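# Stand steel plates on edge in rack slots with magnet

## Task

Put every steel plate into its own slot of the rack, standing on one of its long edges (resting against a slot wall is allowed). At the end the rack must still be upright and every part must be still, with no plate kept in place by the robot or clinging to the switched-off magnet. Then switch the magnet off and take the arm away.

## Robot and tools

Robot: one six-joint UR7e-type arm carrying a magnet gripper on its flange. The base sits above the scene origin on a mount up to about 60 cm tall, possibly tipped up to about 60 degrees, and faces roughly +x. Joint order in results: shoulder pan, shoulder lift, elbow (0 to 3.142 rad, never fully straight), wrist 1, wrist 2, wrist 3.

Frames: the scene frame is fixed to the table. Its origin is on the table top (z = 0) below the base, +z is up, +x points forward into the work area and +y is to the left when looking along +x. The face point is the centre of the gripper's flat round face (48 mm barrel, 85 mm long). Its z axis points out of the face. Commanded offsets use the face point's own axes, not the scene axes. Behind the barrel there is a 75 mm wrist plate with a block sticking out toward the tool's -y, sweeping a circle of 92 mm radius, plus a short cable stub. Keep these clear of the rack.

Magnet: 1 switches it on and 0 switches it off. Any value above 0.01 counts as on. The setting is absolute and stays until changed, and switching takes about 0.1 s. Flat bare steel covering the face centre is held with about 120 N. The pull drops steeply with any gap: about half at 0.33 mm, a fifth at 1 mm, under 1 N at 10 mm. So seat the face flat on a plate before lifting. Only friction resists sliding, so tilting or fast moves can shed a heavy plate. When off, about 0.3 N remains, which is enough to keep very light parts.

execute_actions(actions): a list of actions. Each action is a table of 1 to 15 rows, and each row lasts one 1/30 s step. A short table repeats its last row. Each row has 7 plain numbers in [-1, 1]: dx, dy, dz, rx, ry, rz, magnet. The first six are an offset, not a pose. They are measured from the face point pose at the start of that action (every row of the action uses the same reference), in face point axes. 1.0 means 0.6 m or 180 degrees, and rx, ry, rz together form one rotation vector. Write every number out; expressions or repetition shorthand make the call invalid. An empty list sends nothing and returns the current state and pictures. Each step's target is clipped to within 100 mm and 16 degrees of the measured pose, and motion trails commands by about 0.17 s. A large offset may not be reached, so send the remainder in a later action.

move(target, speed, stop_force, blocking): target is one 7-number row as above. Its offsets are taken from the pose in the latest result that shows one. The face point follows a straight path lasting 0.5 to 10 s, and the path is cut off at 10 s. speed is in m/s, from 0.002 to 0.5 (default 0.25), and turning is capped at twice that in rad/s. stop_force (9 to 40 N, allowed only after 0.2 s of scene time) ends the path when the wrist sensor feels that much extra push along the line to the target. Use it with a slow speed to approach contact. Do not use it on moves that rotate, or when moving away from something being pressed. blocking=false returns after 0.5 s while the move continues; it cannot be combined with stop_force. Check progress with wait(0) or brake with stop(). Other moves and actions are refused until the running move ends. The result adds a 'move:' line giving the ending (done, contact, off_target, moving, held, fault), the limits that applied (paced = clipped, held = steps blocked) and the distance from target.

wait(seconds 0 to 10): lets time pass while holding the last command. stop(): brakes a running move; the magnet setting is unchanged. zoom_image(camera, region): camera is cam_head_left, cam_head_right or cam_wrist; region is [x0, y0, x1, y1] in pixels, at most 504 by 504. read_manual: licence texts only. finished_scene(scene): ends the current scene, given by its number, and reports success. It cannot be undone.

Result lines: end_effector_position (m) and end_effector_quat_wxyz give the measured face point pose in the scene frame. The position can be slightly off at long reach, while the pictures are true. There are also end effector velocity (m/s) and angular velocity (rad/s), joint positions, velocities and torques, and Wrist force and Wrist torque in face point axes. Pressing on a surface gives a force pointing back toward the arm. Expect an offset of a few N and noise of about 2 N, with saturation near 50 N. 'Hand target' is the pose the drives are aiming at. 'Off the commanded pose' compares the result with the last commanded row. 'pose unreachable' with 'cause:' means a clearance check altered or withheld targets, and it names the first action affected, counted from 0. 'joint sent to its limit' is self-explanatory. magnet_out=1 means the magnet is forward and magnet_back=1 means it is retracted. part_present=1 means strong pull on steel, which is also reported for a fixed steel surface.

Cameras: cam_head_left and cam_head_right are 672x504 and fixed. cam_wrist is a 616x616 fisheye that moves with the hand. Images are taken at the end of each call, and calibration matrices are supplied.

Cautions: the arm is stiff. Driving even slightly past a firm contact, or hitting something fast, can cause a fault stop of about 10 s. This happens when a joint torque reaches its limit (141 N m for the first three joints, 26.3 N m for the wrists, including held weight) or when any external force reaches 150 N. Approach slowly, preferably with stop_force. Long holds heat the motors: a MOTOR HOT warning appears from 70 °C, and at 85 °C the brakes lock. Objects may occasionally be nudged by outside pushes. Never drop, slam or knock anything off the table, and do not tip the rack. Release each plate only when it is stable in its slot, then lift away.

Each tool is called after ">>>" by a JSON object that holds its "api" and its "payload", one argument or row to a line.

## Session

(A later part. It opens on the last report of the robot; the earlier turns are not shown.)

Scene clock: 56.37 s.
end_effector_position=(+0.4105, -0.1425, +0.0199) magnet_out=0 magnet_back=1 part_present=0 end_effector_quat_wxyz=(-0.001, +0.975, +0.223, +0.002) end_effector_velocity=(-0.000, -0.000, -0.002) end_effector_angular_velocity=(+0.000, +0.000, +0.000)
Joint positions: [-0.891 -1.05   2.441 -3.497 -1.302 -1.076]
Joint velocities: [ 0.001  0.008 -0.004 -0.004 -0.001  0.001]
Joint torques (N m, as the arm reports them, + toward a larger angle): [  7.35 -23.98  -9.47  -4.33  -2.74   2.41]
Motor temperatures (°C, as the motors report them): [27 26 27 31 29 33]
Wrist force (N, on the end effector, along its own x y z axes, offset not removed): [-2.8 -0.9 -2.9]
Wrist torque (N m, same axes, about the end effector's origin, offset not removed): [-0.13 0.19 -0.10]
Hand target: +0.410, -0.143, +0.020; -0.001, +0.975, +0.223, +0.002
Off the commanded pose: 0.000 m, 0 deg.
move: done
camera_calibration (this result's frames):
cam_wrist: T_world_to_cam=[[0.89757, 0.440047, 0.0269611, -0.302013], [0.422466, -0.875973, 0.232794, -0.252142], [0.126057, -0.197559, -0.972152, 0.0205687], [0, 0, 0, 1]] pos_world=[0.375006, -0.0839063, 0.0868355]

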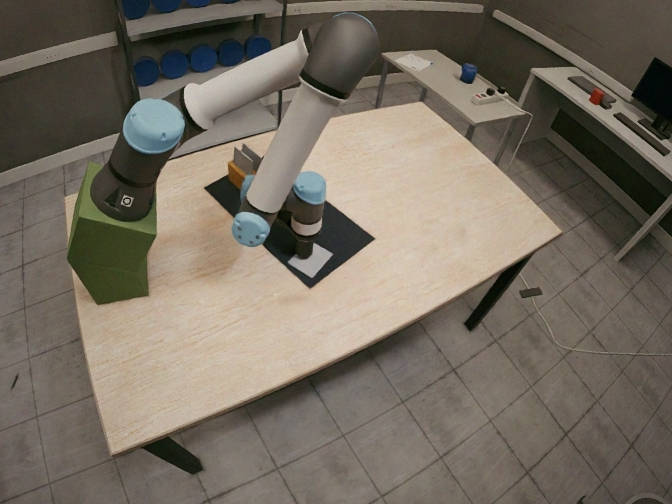

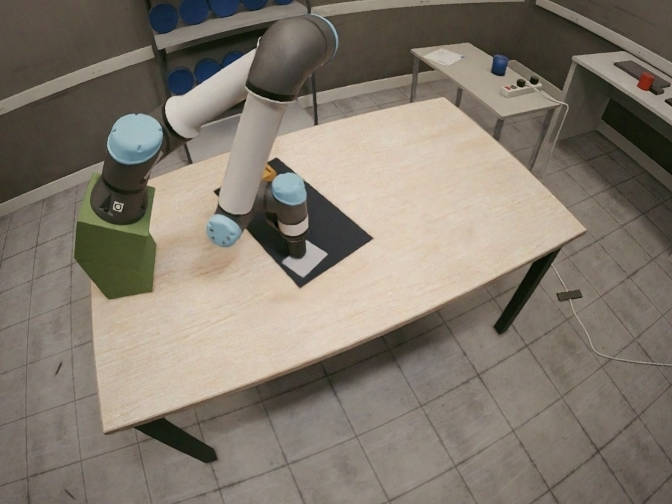

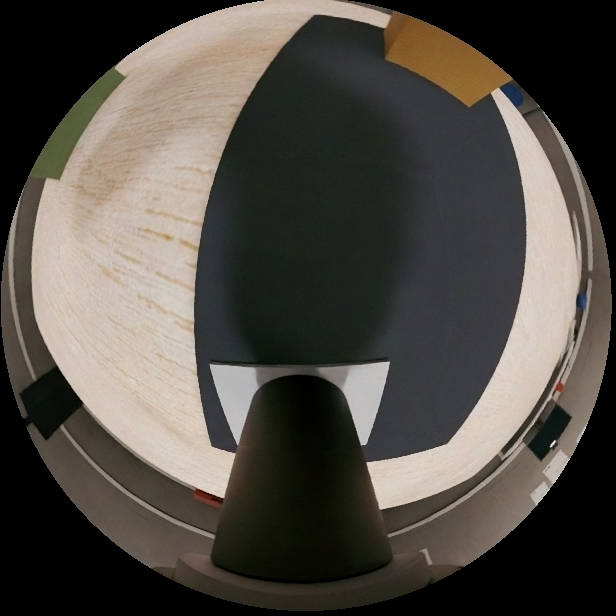

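>>> {"api": "move", "payload": {
  "target": [0,0,0.02,0,0,-0.004,0],
  "speed": 0.1
}}

>>> {"api": "move", "payload": {
  "target": [0,0,0.015,0,0,0,0],
  "speed": 0.003,
  "stop_force": 10
}}

>>> {"api": "execute_actions", "payload": {
  "actions": [
    [[0,0,-0.0003,0,0,0,1]]
  ]
}}

>>> {"api": "move", "payload": {
  "target": [0.15,0,-0.3,0,0,0.059,1],
  "speed": 0.35
}}

Scene clock: 57.67 s.
end_effector_position=(+0.4105, -0.1425, +0.0081) magnet_out=0 magnet_back=1 part_present=0 end_effector_quat_wxyz=(-0.001, +0.973, +0.229, +0.002) end_effector_velocity=(+0.001, -0.000, -0.002) end_effector_angular_velocity=(-0.001, -0.001, +0.002)
Joint positions: [-0.883 -1.01   2.421 -3.518 -1.307 -1.081]
Joint velocities: [ 0.001  0.006 -0.005 -0.004 -0.001 -0.001]
Joint torques (N m, as the arm reports them, + toward a larger angle): [  9.71 -28.1   -9.03  -4.62  -2.59  -2.84]
Motor temperatures (°C, as the motors report them): [27 26 27 31 29 33]
Wrist force (N, on the end effector, along its own x y z axes, offset not removed): [0.3 -1.9 -0.6]
Wrist torque (N m, same axes, about the end effector's origin, offset not removed): [-0.27 -0.04 -0.03]
Hand target: +0.410, -0.143, +0.008; -0.001, +0.973, +0.230, +0.002
Off the commanded pose: 0.000 m, 0 deg.
move: done
camera_calibration (this result's frames):
cam_wrist: T_world_to_cam=[[0.892039, 0.451153, 0.0269718, -0.297858], [0.433301, -0.870659, 0.232818, -0.253048], [0.12852, -0.195996, -0.972146, 0.00826133], [0, 0, 0, 1]] pos_world=[0.374285, -0.0843195, 0.0749792]

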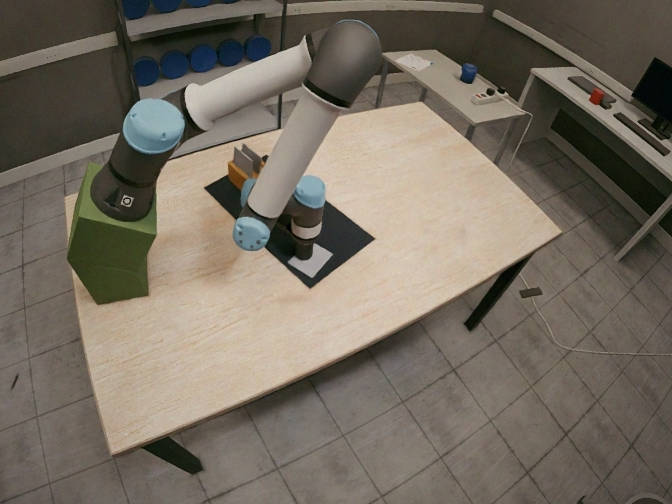

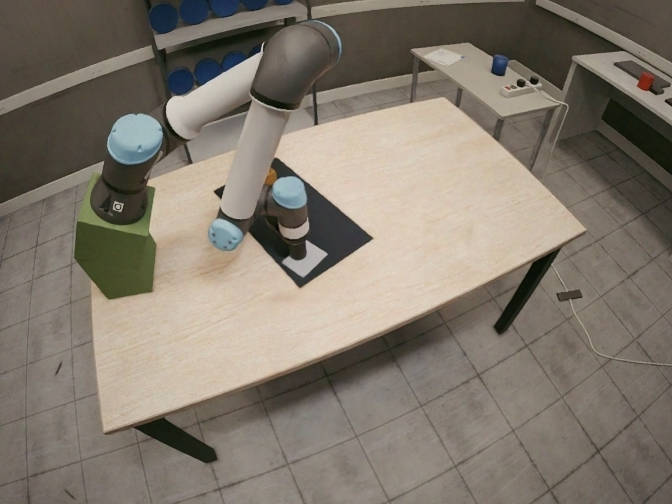

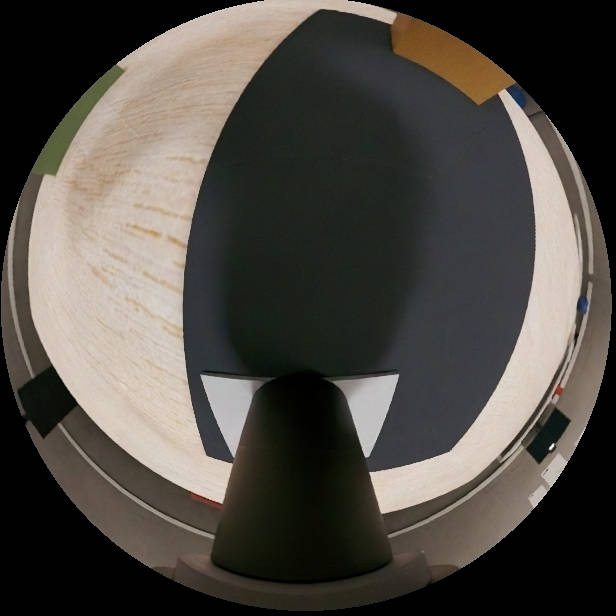

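Scene clock: 59.00 s.
end_effector_position=(+0.4106, -0.1425, +0.0051) magnet_out=0 magnet_back=1 part_present=0 end_effector_quat_wxyz=(-0.001, +0.973, +0.229, +0.002) end_effector_velocity=(-0.001, +0.000, -0.000) end_effector_angular_velocity=(+0.003, +0.004, -0.001)
Joint positions: [-0.88  -1.     2.415 -3.523 -1.308 -1.079]
Joint velocities: [-0.    -0.     0.     0.005 -0.    -0.001]
Joint torques (N m, as the arm reports them, + toward a larger angle): [ -1.82 -35.25   3.7    1.79   1.1   -0.65]
Motor temperatures (°C, as the motors report them): [27 26 27 31 29 33]
Wrist force (N, on the end effector, along its own x y z axes, offset not removed): [-6.1 -7.6 -39.3]
Wrist torque (N m, same axes, about the end effector's origin, offset not removed): [-1.23 -0.32 -0.11]
Hand target: +0.410, -0.143, +0.005; -0.001, +0.973, +0.229, +0.002
Off the commanded pose: 0.006 m, 0 deg.
move: contact
camera_calibration (this result's frames):
cam_wrist: T_world_to_cam=[[0.892021, 0.451188, 0.0269725, -0.297833], [0.433303, -0.870594, 0.233055, -0.252423], [0.128634, -0.196203, -0.972089, 0.00533168], [0, 0, 0, 1]] pos_world=[0.374363, -0.0843338, 0.0720448]

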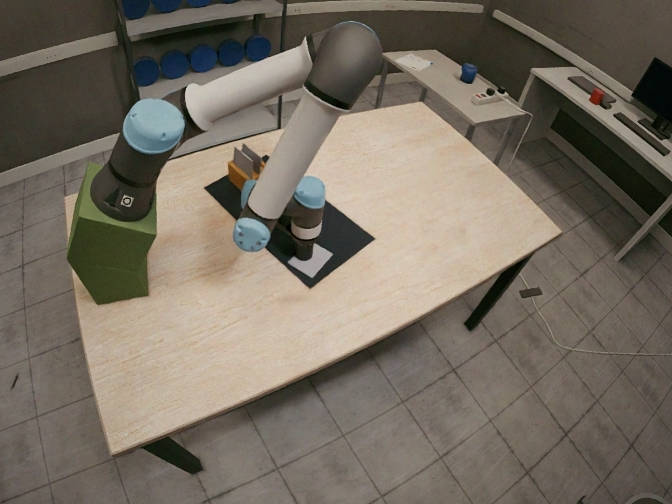

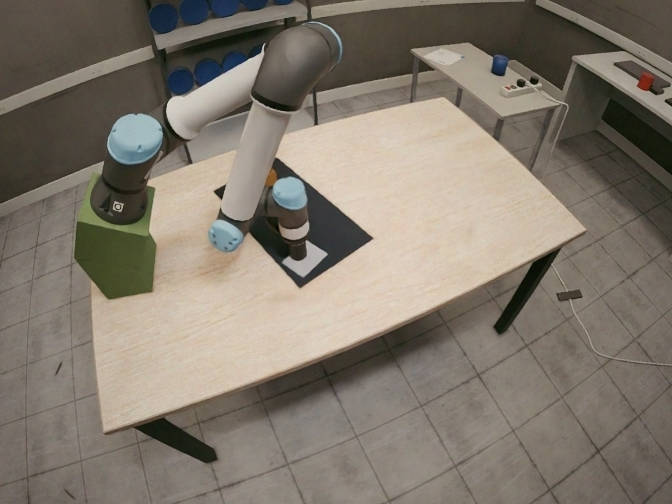

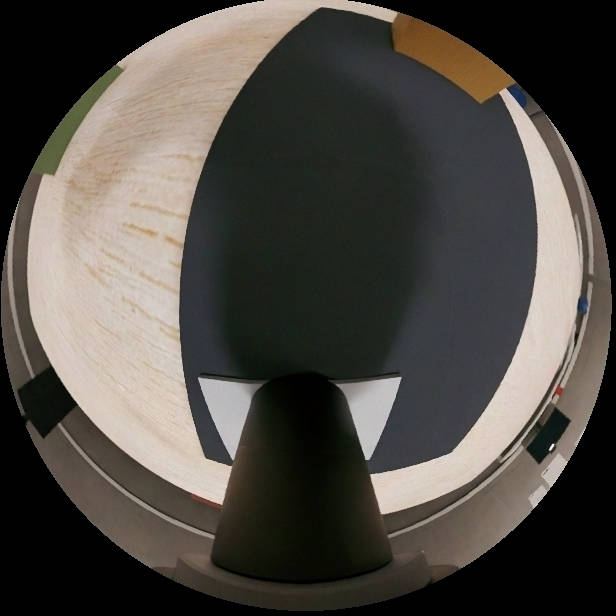

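Scene clock: 59.50 s.
end_effector_position=(+0.4106, -0.1426, +0.0053) magnet_out=1 magnet_back=0 part_present=1 end_effector_quat_wxyz=(-0.001, +0.973, +0.230, +0.002) end_effector_velocity=(+0.000, -0.000, +0.000) end_effector_angular_velocity=(-0.000, -0.001, +0.001)
Joint positions: [-0.881 -1.001  2.416 -3.522 -1.308 -1.079]
Joint velocities: [-0.    -0.001 -0.     0.     0.    -0.001]
Joint torques (N m, as the arm reports them, + toward a larger angle): [ -7.51 -41.59  21.25  -1.     3.07  -2.49]
Motor temperatures (°C, as the motors report them): [27 26 27 31 29 33]
Wrist force (N, on the end effector, along its own x y z axes, offset not removed): [-1.5 -0.9 -6.9]
Wrist torque (N m, same axes, about the end effector's origin, offset not removed): [-0.87 0.01 -0.07]
Hand target: +0.411, -0.143, +0.005; -0.001, +0.973, +0.229, +0.002
Off the commanded pose: 0.000 m, 0 deg.
camera_calibration (this result's frames):
cam_wrist: T_world_to_cam=[[0.892007, 0.451216, 0.0269651, -0.297841], [0.433332, -0.870579, 0.233055, -0.252495], [0.128634, -0.196202, -0.97209, 0.00548016], [0, 0, 0, 1]] pos_world=[0.374386, -0.0843507, 0.0722038]

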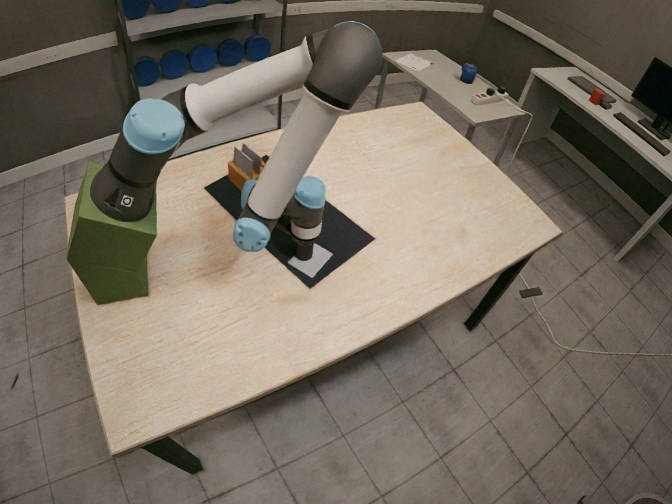

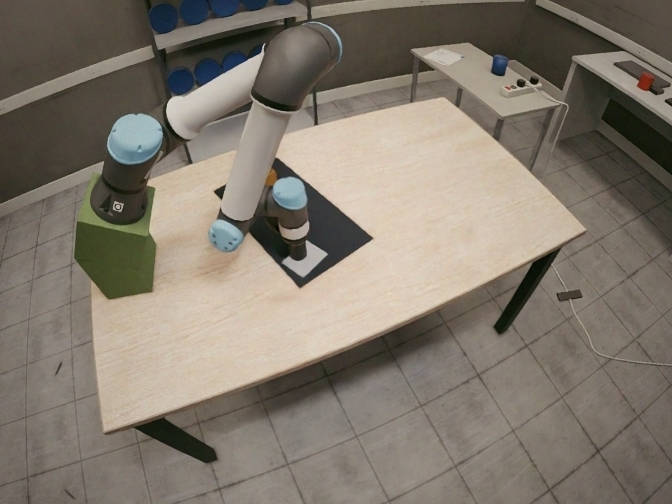

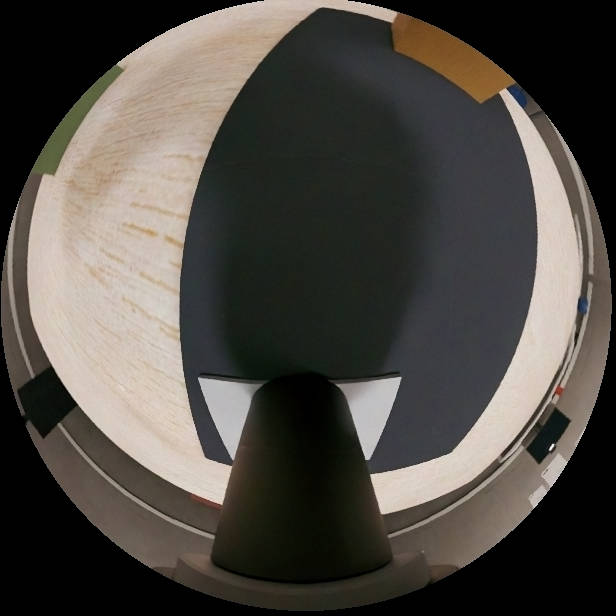

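Scene clock: 60.70 s.
end_effector_position=(+0.4910, -0.1026, +0.1856) magnet_out=1 magnet_back=0 part_present=1 end_effector_quat_wxyz=(-0.001, +0.990, +0.138, +0.002) end_effector_velocity=(+0.001, +0.000, +0.002) end_effector_angular_velocity=(+0.003, +0.005, -0.004)
Joint positions: [-0.787 -1.681  2.422 -2.869 -1.356 -0.811]
Joint velocities: [ 0.    -0.008 -0.004  0.018 -0.001  0.003]
Joint torques (N m, as the arm reports them, + toward a larger angle): [ 14.05 -38.64 -22.83  -1.29  -2.73   2.2 ]
Motor temperatures (°C, as the motors report them): [27 26 27 31 29 33]
Wrist force (N, on the end effector, along its own x y z axes, offset not removed): [0.5 -2.1 1.9]
Wrist torque (N m, same axes, about the end effector's origin, offset not removed): [-0.27 -0.15 -0.17]
Hand target: +0.491, -0.103, +0.186; -0.001, +0.990, +0.138, +0.002
Off the commanded pose: 0.000 m, 0 deg.
move: done
camera_calibration (this result's frames):
cam_wrist: T_world_to_cam=[[0.959872, 0.279113, 0.0272186, -0.443449], [0.265477, -0.935656, 0.23253, -0.218717], [0.0903694, -0.215973, -0.972208, 0.195004], [0, 0, 0, 1]] pos_world=[0.466096, -0.0387558, 0.252513]

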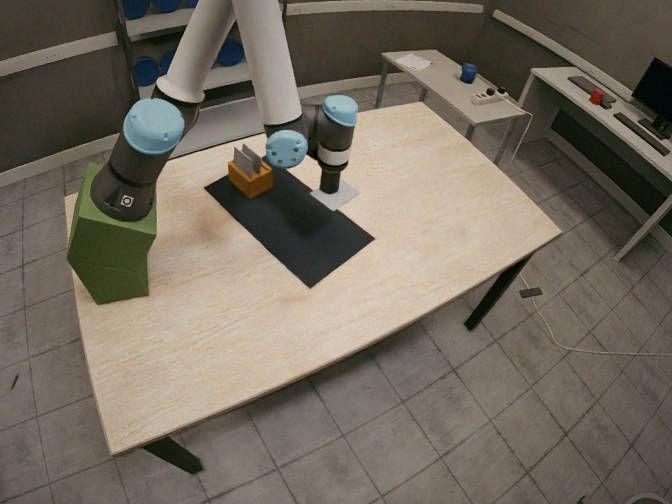

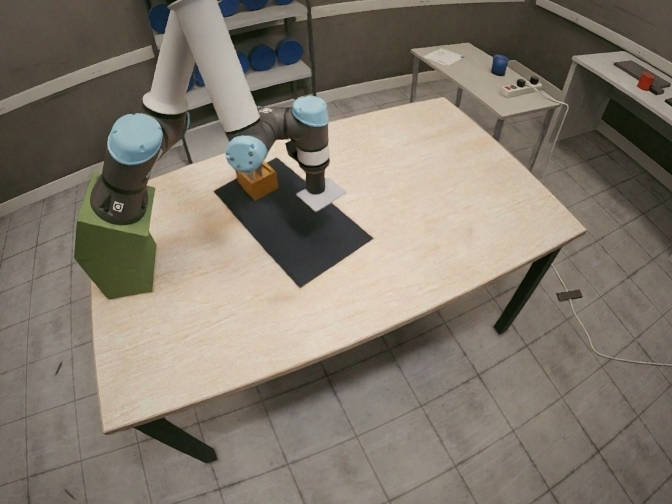

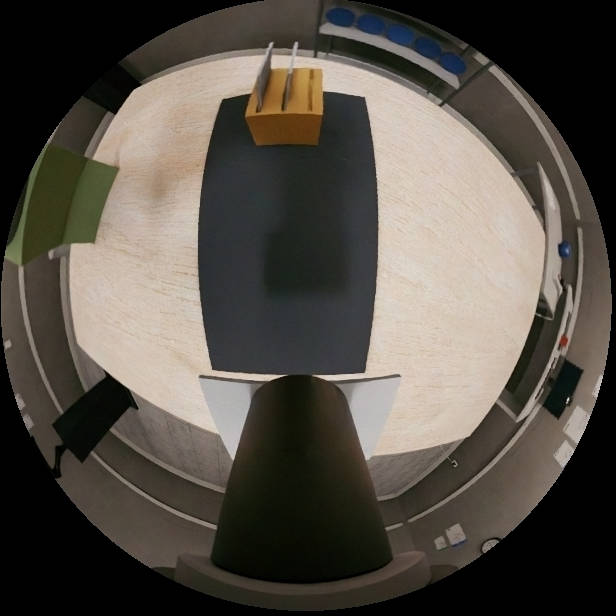

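>>> {"api": "move", "payload": {
  "target": [0.0698,-0.5133,0.01,0.387,-0.381,-0.381,1],
  "speed": 0.5
}}

>>> {"api": "move", "payload": {
  "target": [0,0.064,0.05,0,0,0,1]
}}

>>> {"api": "zoom_image", "payload": {
  "camera": "cam_wrist",
  "region": [190, 390, 420, 530]
}}

>>> {"api": "zoom_image", "payload": {
  "camera": "cam_head_right",
  "region": [225, 135, 295, 195]
}}

Scene clock: 64.10 s.
end_effector_position=(+0.4465, +0.2055, +0.1796) magnet_out=1 magnet_back=0 part_present=1 end_effector_quat_wxyz=(-0.430, +0.432, +0.561, -0.559) end_effector_velocity=(-0.001, +0.001, -0.001) end_effector_angular_velocity=(+0.001, +0.007, +0.005)
Joint positions: [ 0.022 -0.973  1.463 -1.017 -1.677 -1.34 ]
Joint velocities: [ 0.002  0.007 -0.005  0.005 -0.001 -0.001]
Joint torques (N m, as the arm reports them, + toward a larger angle): [ 27.6  -42.61 -23.39   4.25  -2.59  -2.58]
Motor temperatures (°C, as the motors report them): [27 26 27 31 29 33]
Wrist force (N, on the end effector, along its own x y z axes, offset not removed): [2.4 -1.0 -1.0]
Wrist torque (N m, same axes, about the end effector's origin, offset not removed): [-0.47 -0.26 -0.21]
Hand target: +0.447, +0.206, +0.180; -0.431, +0.432, +0.561, -0.559
Off the commanded pose: 0.001 m, 0 deg.
move: done
camera_calibration (this result's frames):
cam_wrist: T_world_to_cam=[[-0.233362, 0.972376, 0.00515466, -0.0923288], [0.229788, 0.0602965, -0.971371, 0.110258], [-0.944849, -0.225497, -0.237512, 0.591998], [0, 0, 0, 1]] pos_world=[0.512467, 0.216624, 0.248184]

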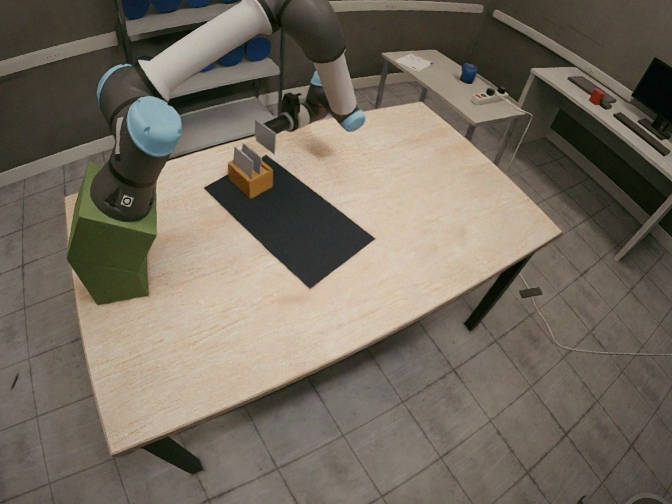

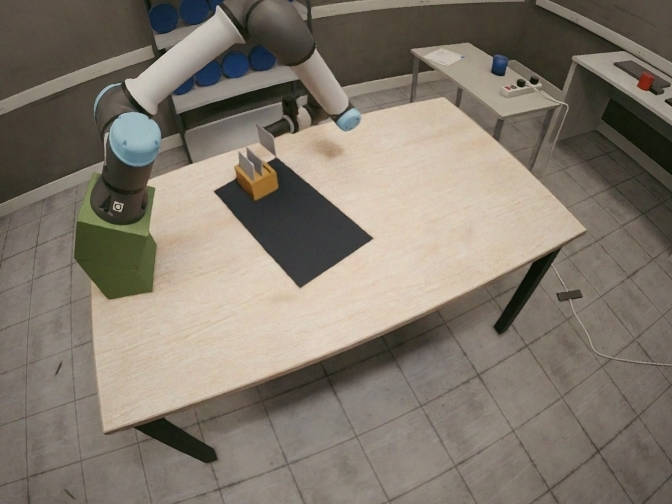

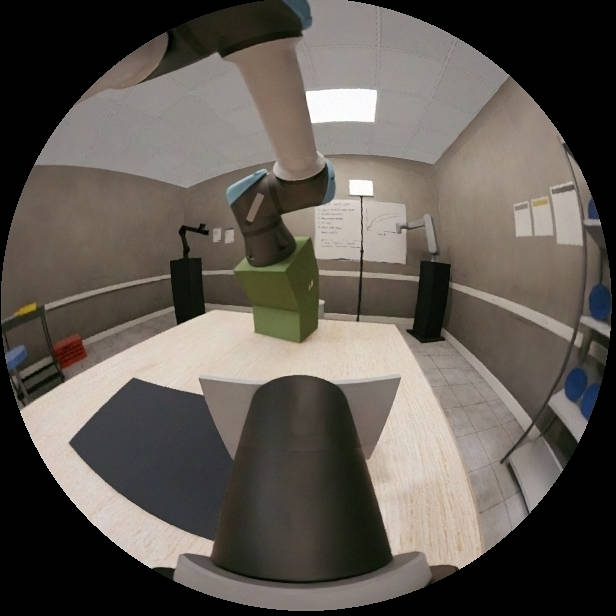

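Scene clock: 64.97 s.
end_effector_position=(+0.4177, +0.1978, +0.1412) magnet_out=1 magnet_back=0 part_present=1 end_effector_quat_wxyz=(-0.430, +0.432, +0.561, -0.559) end_effector_velocity=(+0.000, -0.000, -0.001) end_effector_angular_velocity=(-0.000, -0.003, -0.001)
Joint positions: [ 0.003 -0.933  1.533 -1.128 -1.694 -1.349]
Joint velocities: [-0.001 -0.     0.001 -0.004 -0.     0.   ]
Joint torques (N m, as the arm reports them, + toward a larger angle): [  7.46 -42.02   4.87   0.92  -2.22  -2.67]
Motor temperatures (°C, as the motors report them): [27 26 27 31 29 33]
Wrist force (N, on the end effector, along its own x y z axes, offset not removed): [0.4 0.6 0.4]
Wrist torque (N m, same axes, about the end effector's origin, offset not removed): [-0.15 -0.01 -0.03]
Hand target: +0.418, +0.198, +0.141; -0.430, +0.432, +0.561, -0.559
Off the commanded pose: 0.000 m, 0 deg.
move: done
camera_calibration (this result's frames):
cam_wrist: T_world_to_cam=[[-0.233377, 0.972373, 0.00512467, -0.091366], [0.229816, 0.0602768, -0.971366, 0.0800006], [-0.944839, -0.225516, -0.237534, 0.553952], [0, 0, 0, 1]] pos_world=[0.483687, 0.208945, 0.20976]

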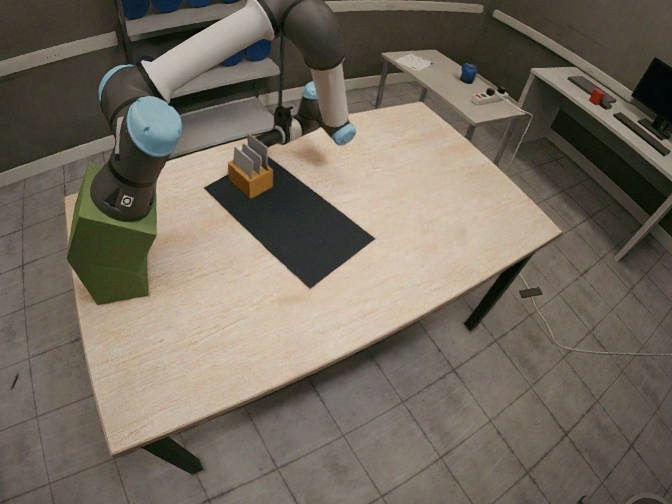

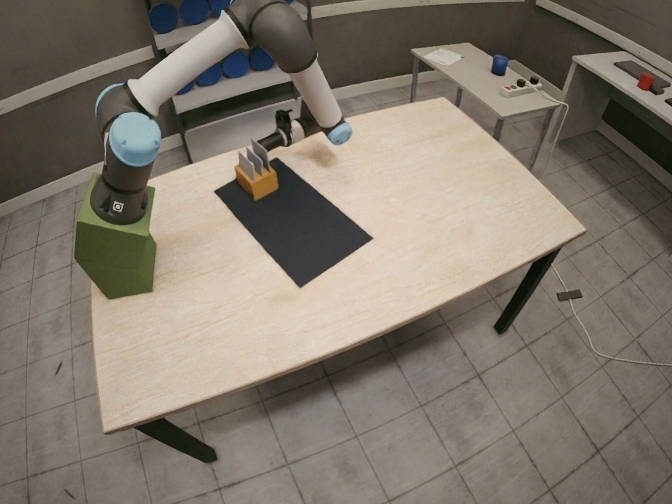

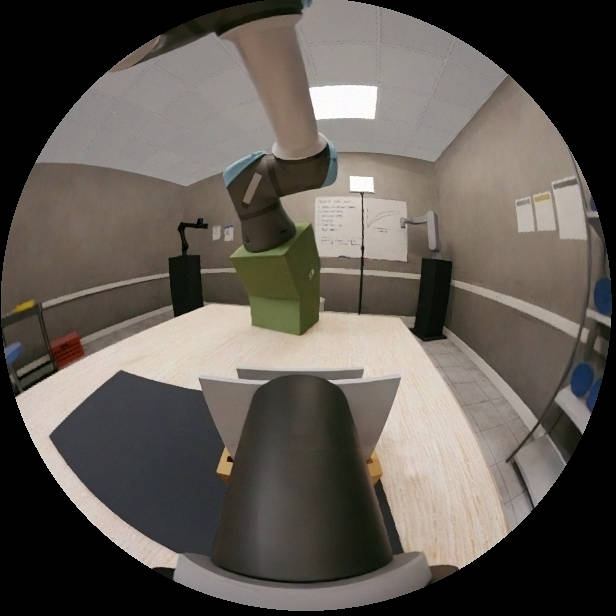

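Region (190, 390, 420, 530) of cam_wrist's 616x616 image, scaled by 2.191, with more detail than that image has; it fills the top 307 rows of this view, and the rest is white.

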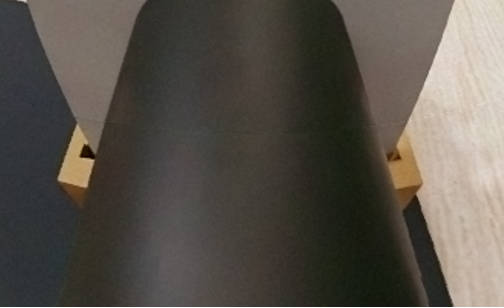

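Region (225, 135, 295, 195) of cam_head_right's 672x504 image, scaled by 7.200, with more detail than that image has; it fills the top 432 rows of this view, and the rest is white.

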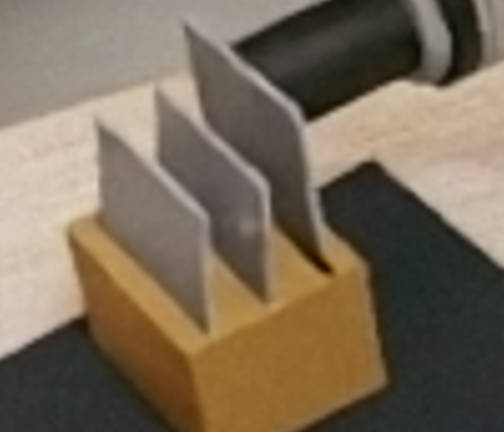

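>>> {"api": "move", "payload": {
  "target": [-0.002,0.055,0,0,0,0,1],
  "speed": 0.01,
  "stop_force": 10
}}

Scene clock: 68.47 s.
end_effector_position=(+0.4183, +0.1968, +0.1146) magnet_out=1 magnet_back=0 part_present=1 end_effector_quat_wxyz=(-0.430, +0.433, +0.562, -0.559) end_effector_velocity=(-0.000, -0.000, +0.002) end_effector_angular_velocity=(+0.001, -0.001, -0.000)
Joint positions: [-0.008 -0.88   1.505 -1.154 -1.703 -1.355]
Joint velocities: [ 0.    -0.005  0.004 -0.    -0.    -0.001]
Joint torques (N m, as the arm reports them, + toward a larger angle): [ 24.9  -62.05   6.94   2.85  -1.31   0.49]
Motor temperatures (°C, as the motors report them): [27 26 27 31 29 33]
Wrist force (N, on the end effector, along its own x y z axes, offset not removed): [-2.3 -0.3 1.5]
Wrist torque (N m, same axes, about the end effector's origin, offset not removed): [-0.11 0.18 -0.10]
Hand target: +0.418, +0.197, +0.115; -0.430, +0.432, +0.561, -0.559
Off the commanded pose: 0.006 m, 0 deg.
move: contact
camera_calibration (this result's frames):
cam_wrist: T_world_to_cam=[[-0.233212, 0.972413, 0.00508916, -0.0902219], [0.230391, 0.0603371, -0.971226, 0.0538185], [-0.944739, -0.225329, -0.238106, 0.547889], [0, 0, 0, 1]] pos_world=[0.484172, 0.207941, 0.183185]

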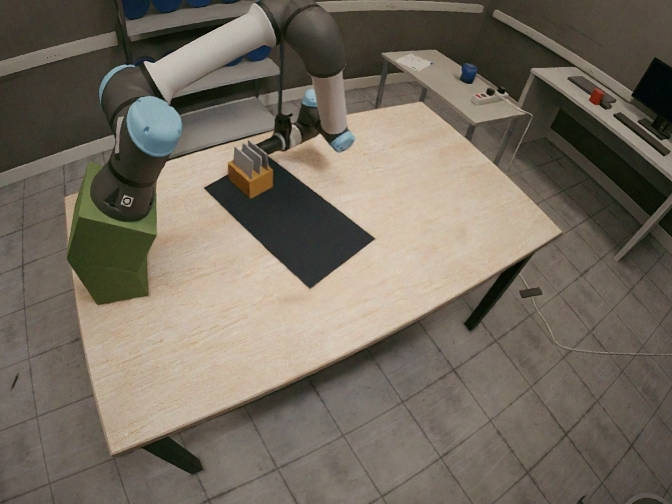

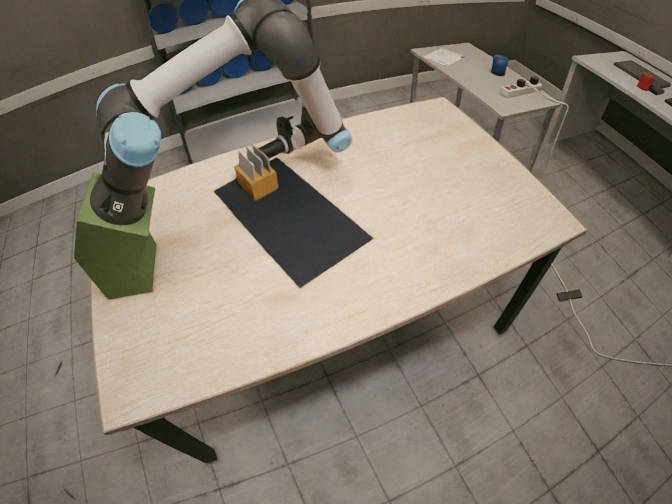

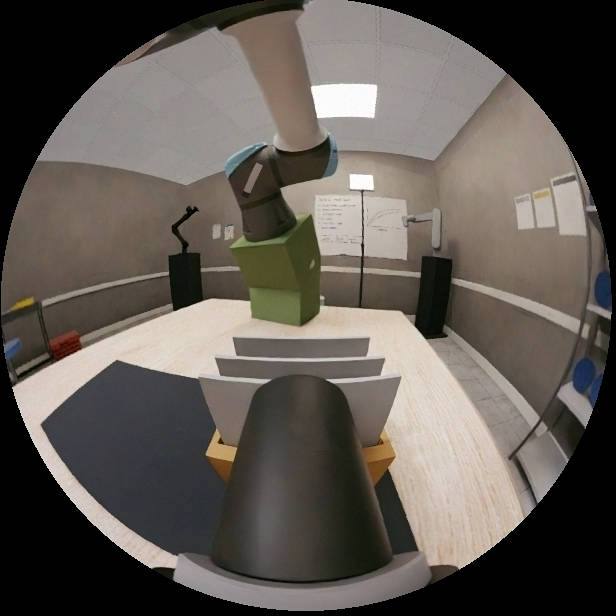

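>>> {"api": "execute_actions", "payload": {
  "actions": [
    [[0,0,0,0,0,0,0],[0,0,0,0,0,0,0],[0,0,0,0,0,0,0],[0,0,0,0,0,0,0],[0,0,0,0,0,0,0],[0,0,0,0,0,0,0],[0,0,-0.003,0,0,0,0],[0,0,-0.007,0,0,0,0],[0,0,-0.012,0,0,0,0],[0,0,-0.017,0,0,0,0],[0,0,-0.021,0,0,0,0],[0,0,-0.025,0,0,0,0]]
  ]
}}

>>> {"api": "move", "payload": {
  "target": [0,-0.1,-0.17,0,0,0,0]
}}

>>> {"api": "zoom_image", "payload": {
  "camera": "cam_head_left",
  "region": [215, 130, 295, 205]
}}

Scene clock: 69.57 s.
end_effector_position=(+0.4299, +0.1998, +0.1147) magnet_out=0 magnet_back=1 part_present=0 end_effector_quat_wxyz=(-0.430, +0.433, +0.562, -0.559) end_effector_velocity=(+0.033, +0.009, -0.001) end_effector_angular_velocity=(-0.002, +0.001, +0.000)
Joint positions: [-0.005 -0.868  1.463 -1.125 -1.701 -1.354]
Joint velocities: [ 0.008  0.039 -0.121  0.084  0.006  0.005]
Joint torques (N m, as the arm reports them, + toward a larger angle): [ 26.4  -43.01 -18.66   4.13   2.57   2.4 ]
Motor temperatures (°C, as the motors report them): [27 26 27 31 29 33]
Wrist force (N, on the end effector, along its own x y z axes, offset not removed): [-1.3 -4.2 2.7]
Wrist torque (N m, same axes, about the end effector's origin, offset not removed): [-0.58 0.07 -0.19]
Hand target: +0.433, +0.201, +0.115; -0.430, +0.433, +0.562, -0.559
Off the commanded pose: 0.003 m, 0 deg.
camera_calibration (this result's frames):
cam_wrist: T_world_to_cam=[[-0.23306, 0.972449, 0.00512589, -0.0905214], [0.230738, 0.0604184, -0.971138, 0.0509033], [-0.944692, -0.225151, -0.238462, 0.55954], [0, 0, 0, 1]] pos_world=[0.49575, 0.210933, 0.183327]

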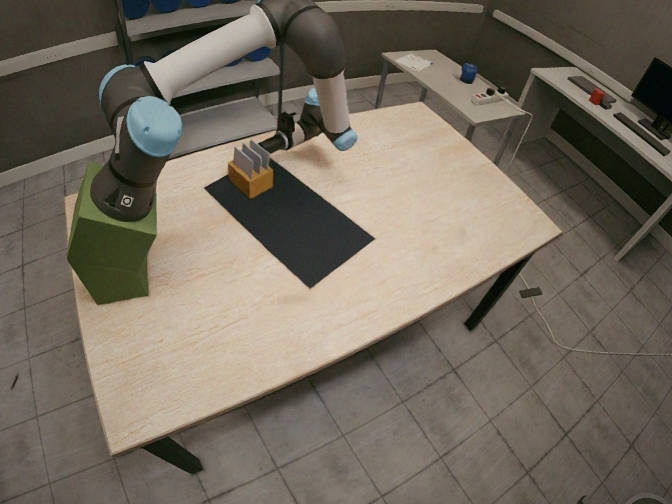

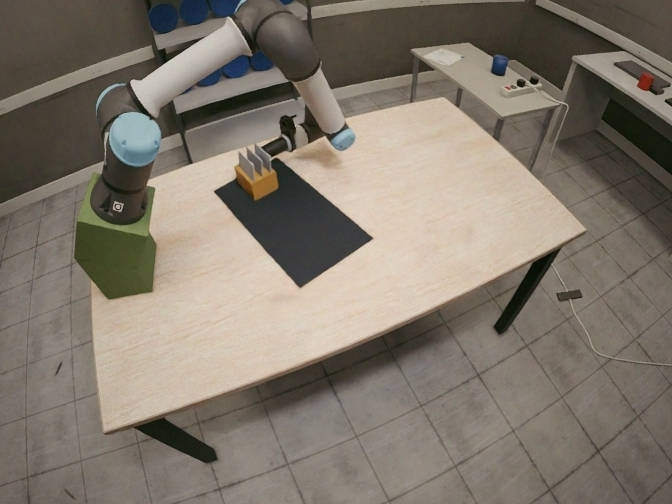

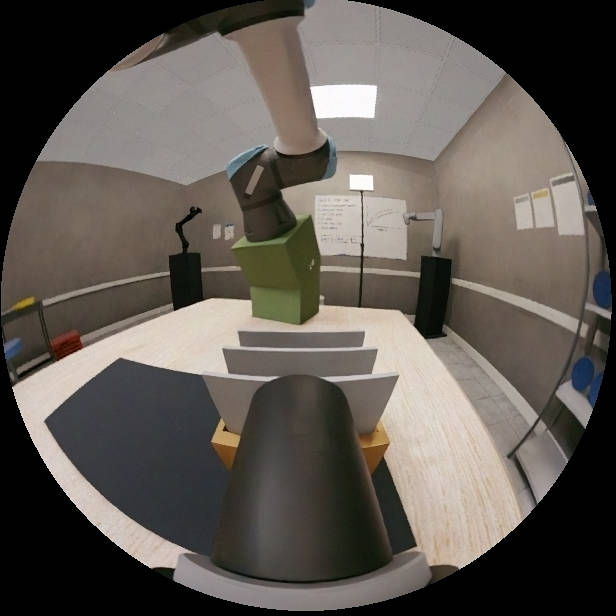

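Scene clock: 70.60 s.
end_effector_position=(+0.5280, +0.2260, +0.1752) magnet_out=0 magnet_back=1 part_present=0 end_effector_quat_wxyz=(-0.430, +0.433, +0.562, -0.559) end_effector_velocity=(+0.000, +0.001, -0.001) end_effector_angular_velocity=(-0.000, +0.006, +0.002)
Joint positions: [ 0.032 -0.837  1.122 -0.813 -1.669 -1.335]
Joint velocities: [ 0.001  0.007 -0.008  0.007  0.    -0.001]
Joint torques (N m, as the arm reports them, + toward a larger angle): [ 28.29 -50.51 -25.68   3.55   2.83   2.62]
Motor temperatures (°C, as the motors report them): [27 26 27 31 29 33]
Wrist force (N, on the end effector, along its own x y z axes, offset not removed): [-2.6 -3.9 0.6]
Wrist torque (N m, same axes, about the end effector's origin, offset not removed): [-0.41 0.32 -0.14]
Hand target: +0.528, +0.226, +0.175; -0.430, +0.433, +0.562, -0.559
Off the commanded pose: 0.000 m, 0 deg.
move: done
camera_calibration (this result's frames):
cam_wrist: T_world_to_cam=[[-0.232998, 0.972463, 0.0051891, -0.0934249], [0.230809, 0.0604827, -0.971117, 0.0853611], [-0.94469, -0.225071, -0.238545, 0.672514], [0, 0, 0, 1]] pos_world=[0.593848, 0.237053, 0.243806]

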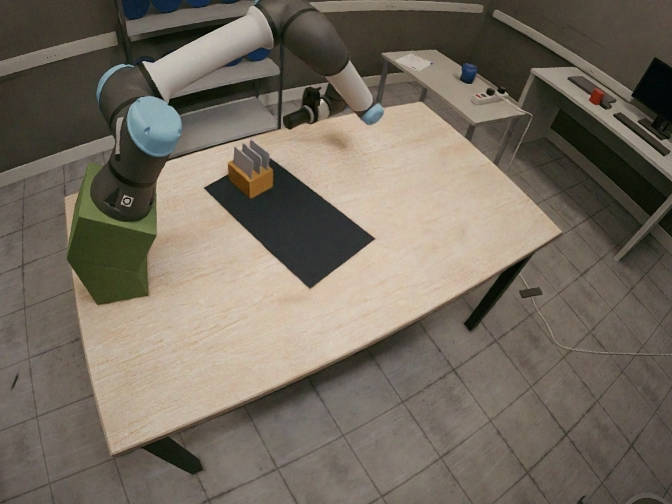

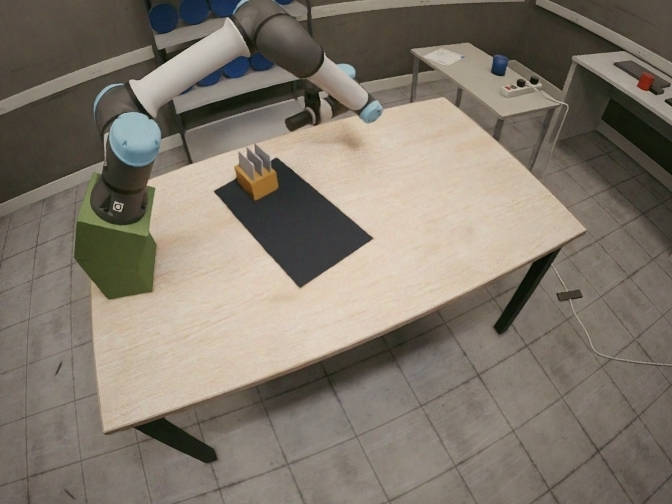

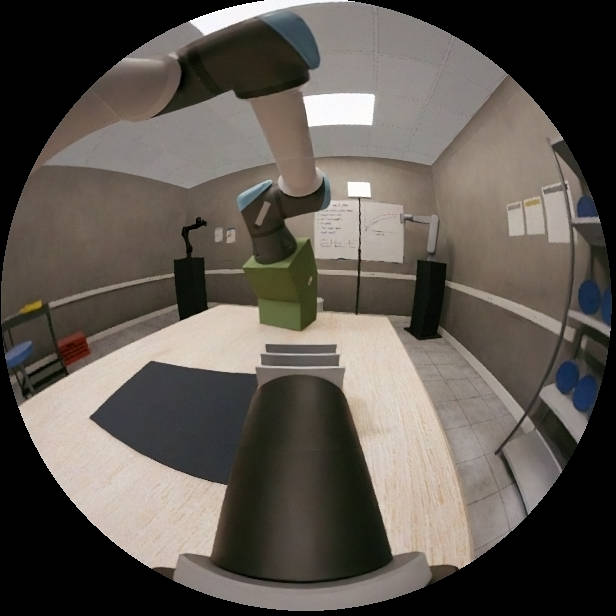

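Region (215, 130, 295, 205) of cam_head_left's 672x504 image, scaled by 6.300, with more detail than that image has; it fills the top 472 rows of this view, and the rest is white.

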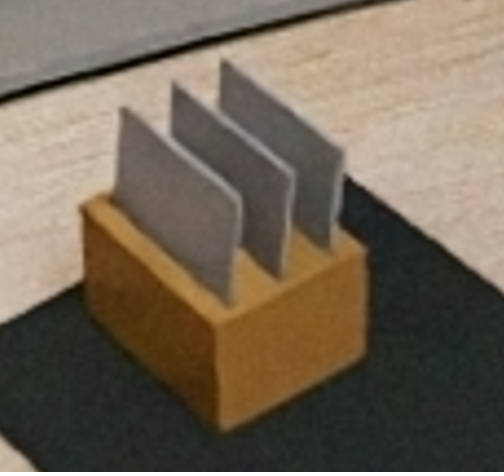

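>>> {"api": "finished_scene", "payload": {
  "scene": 1
}}

The scene is finished: the task was done.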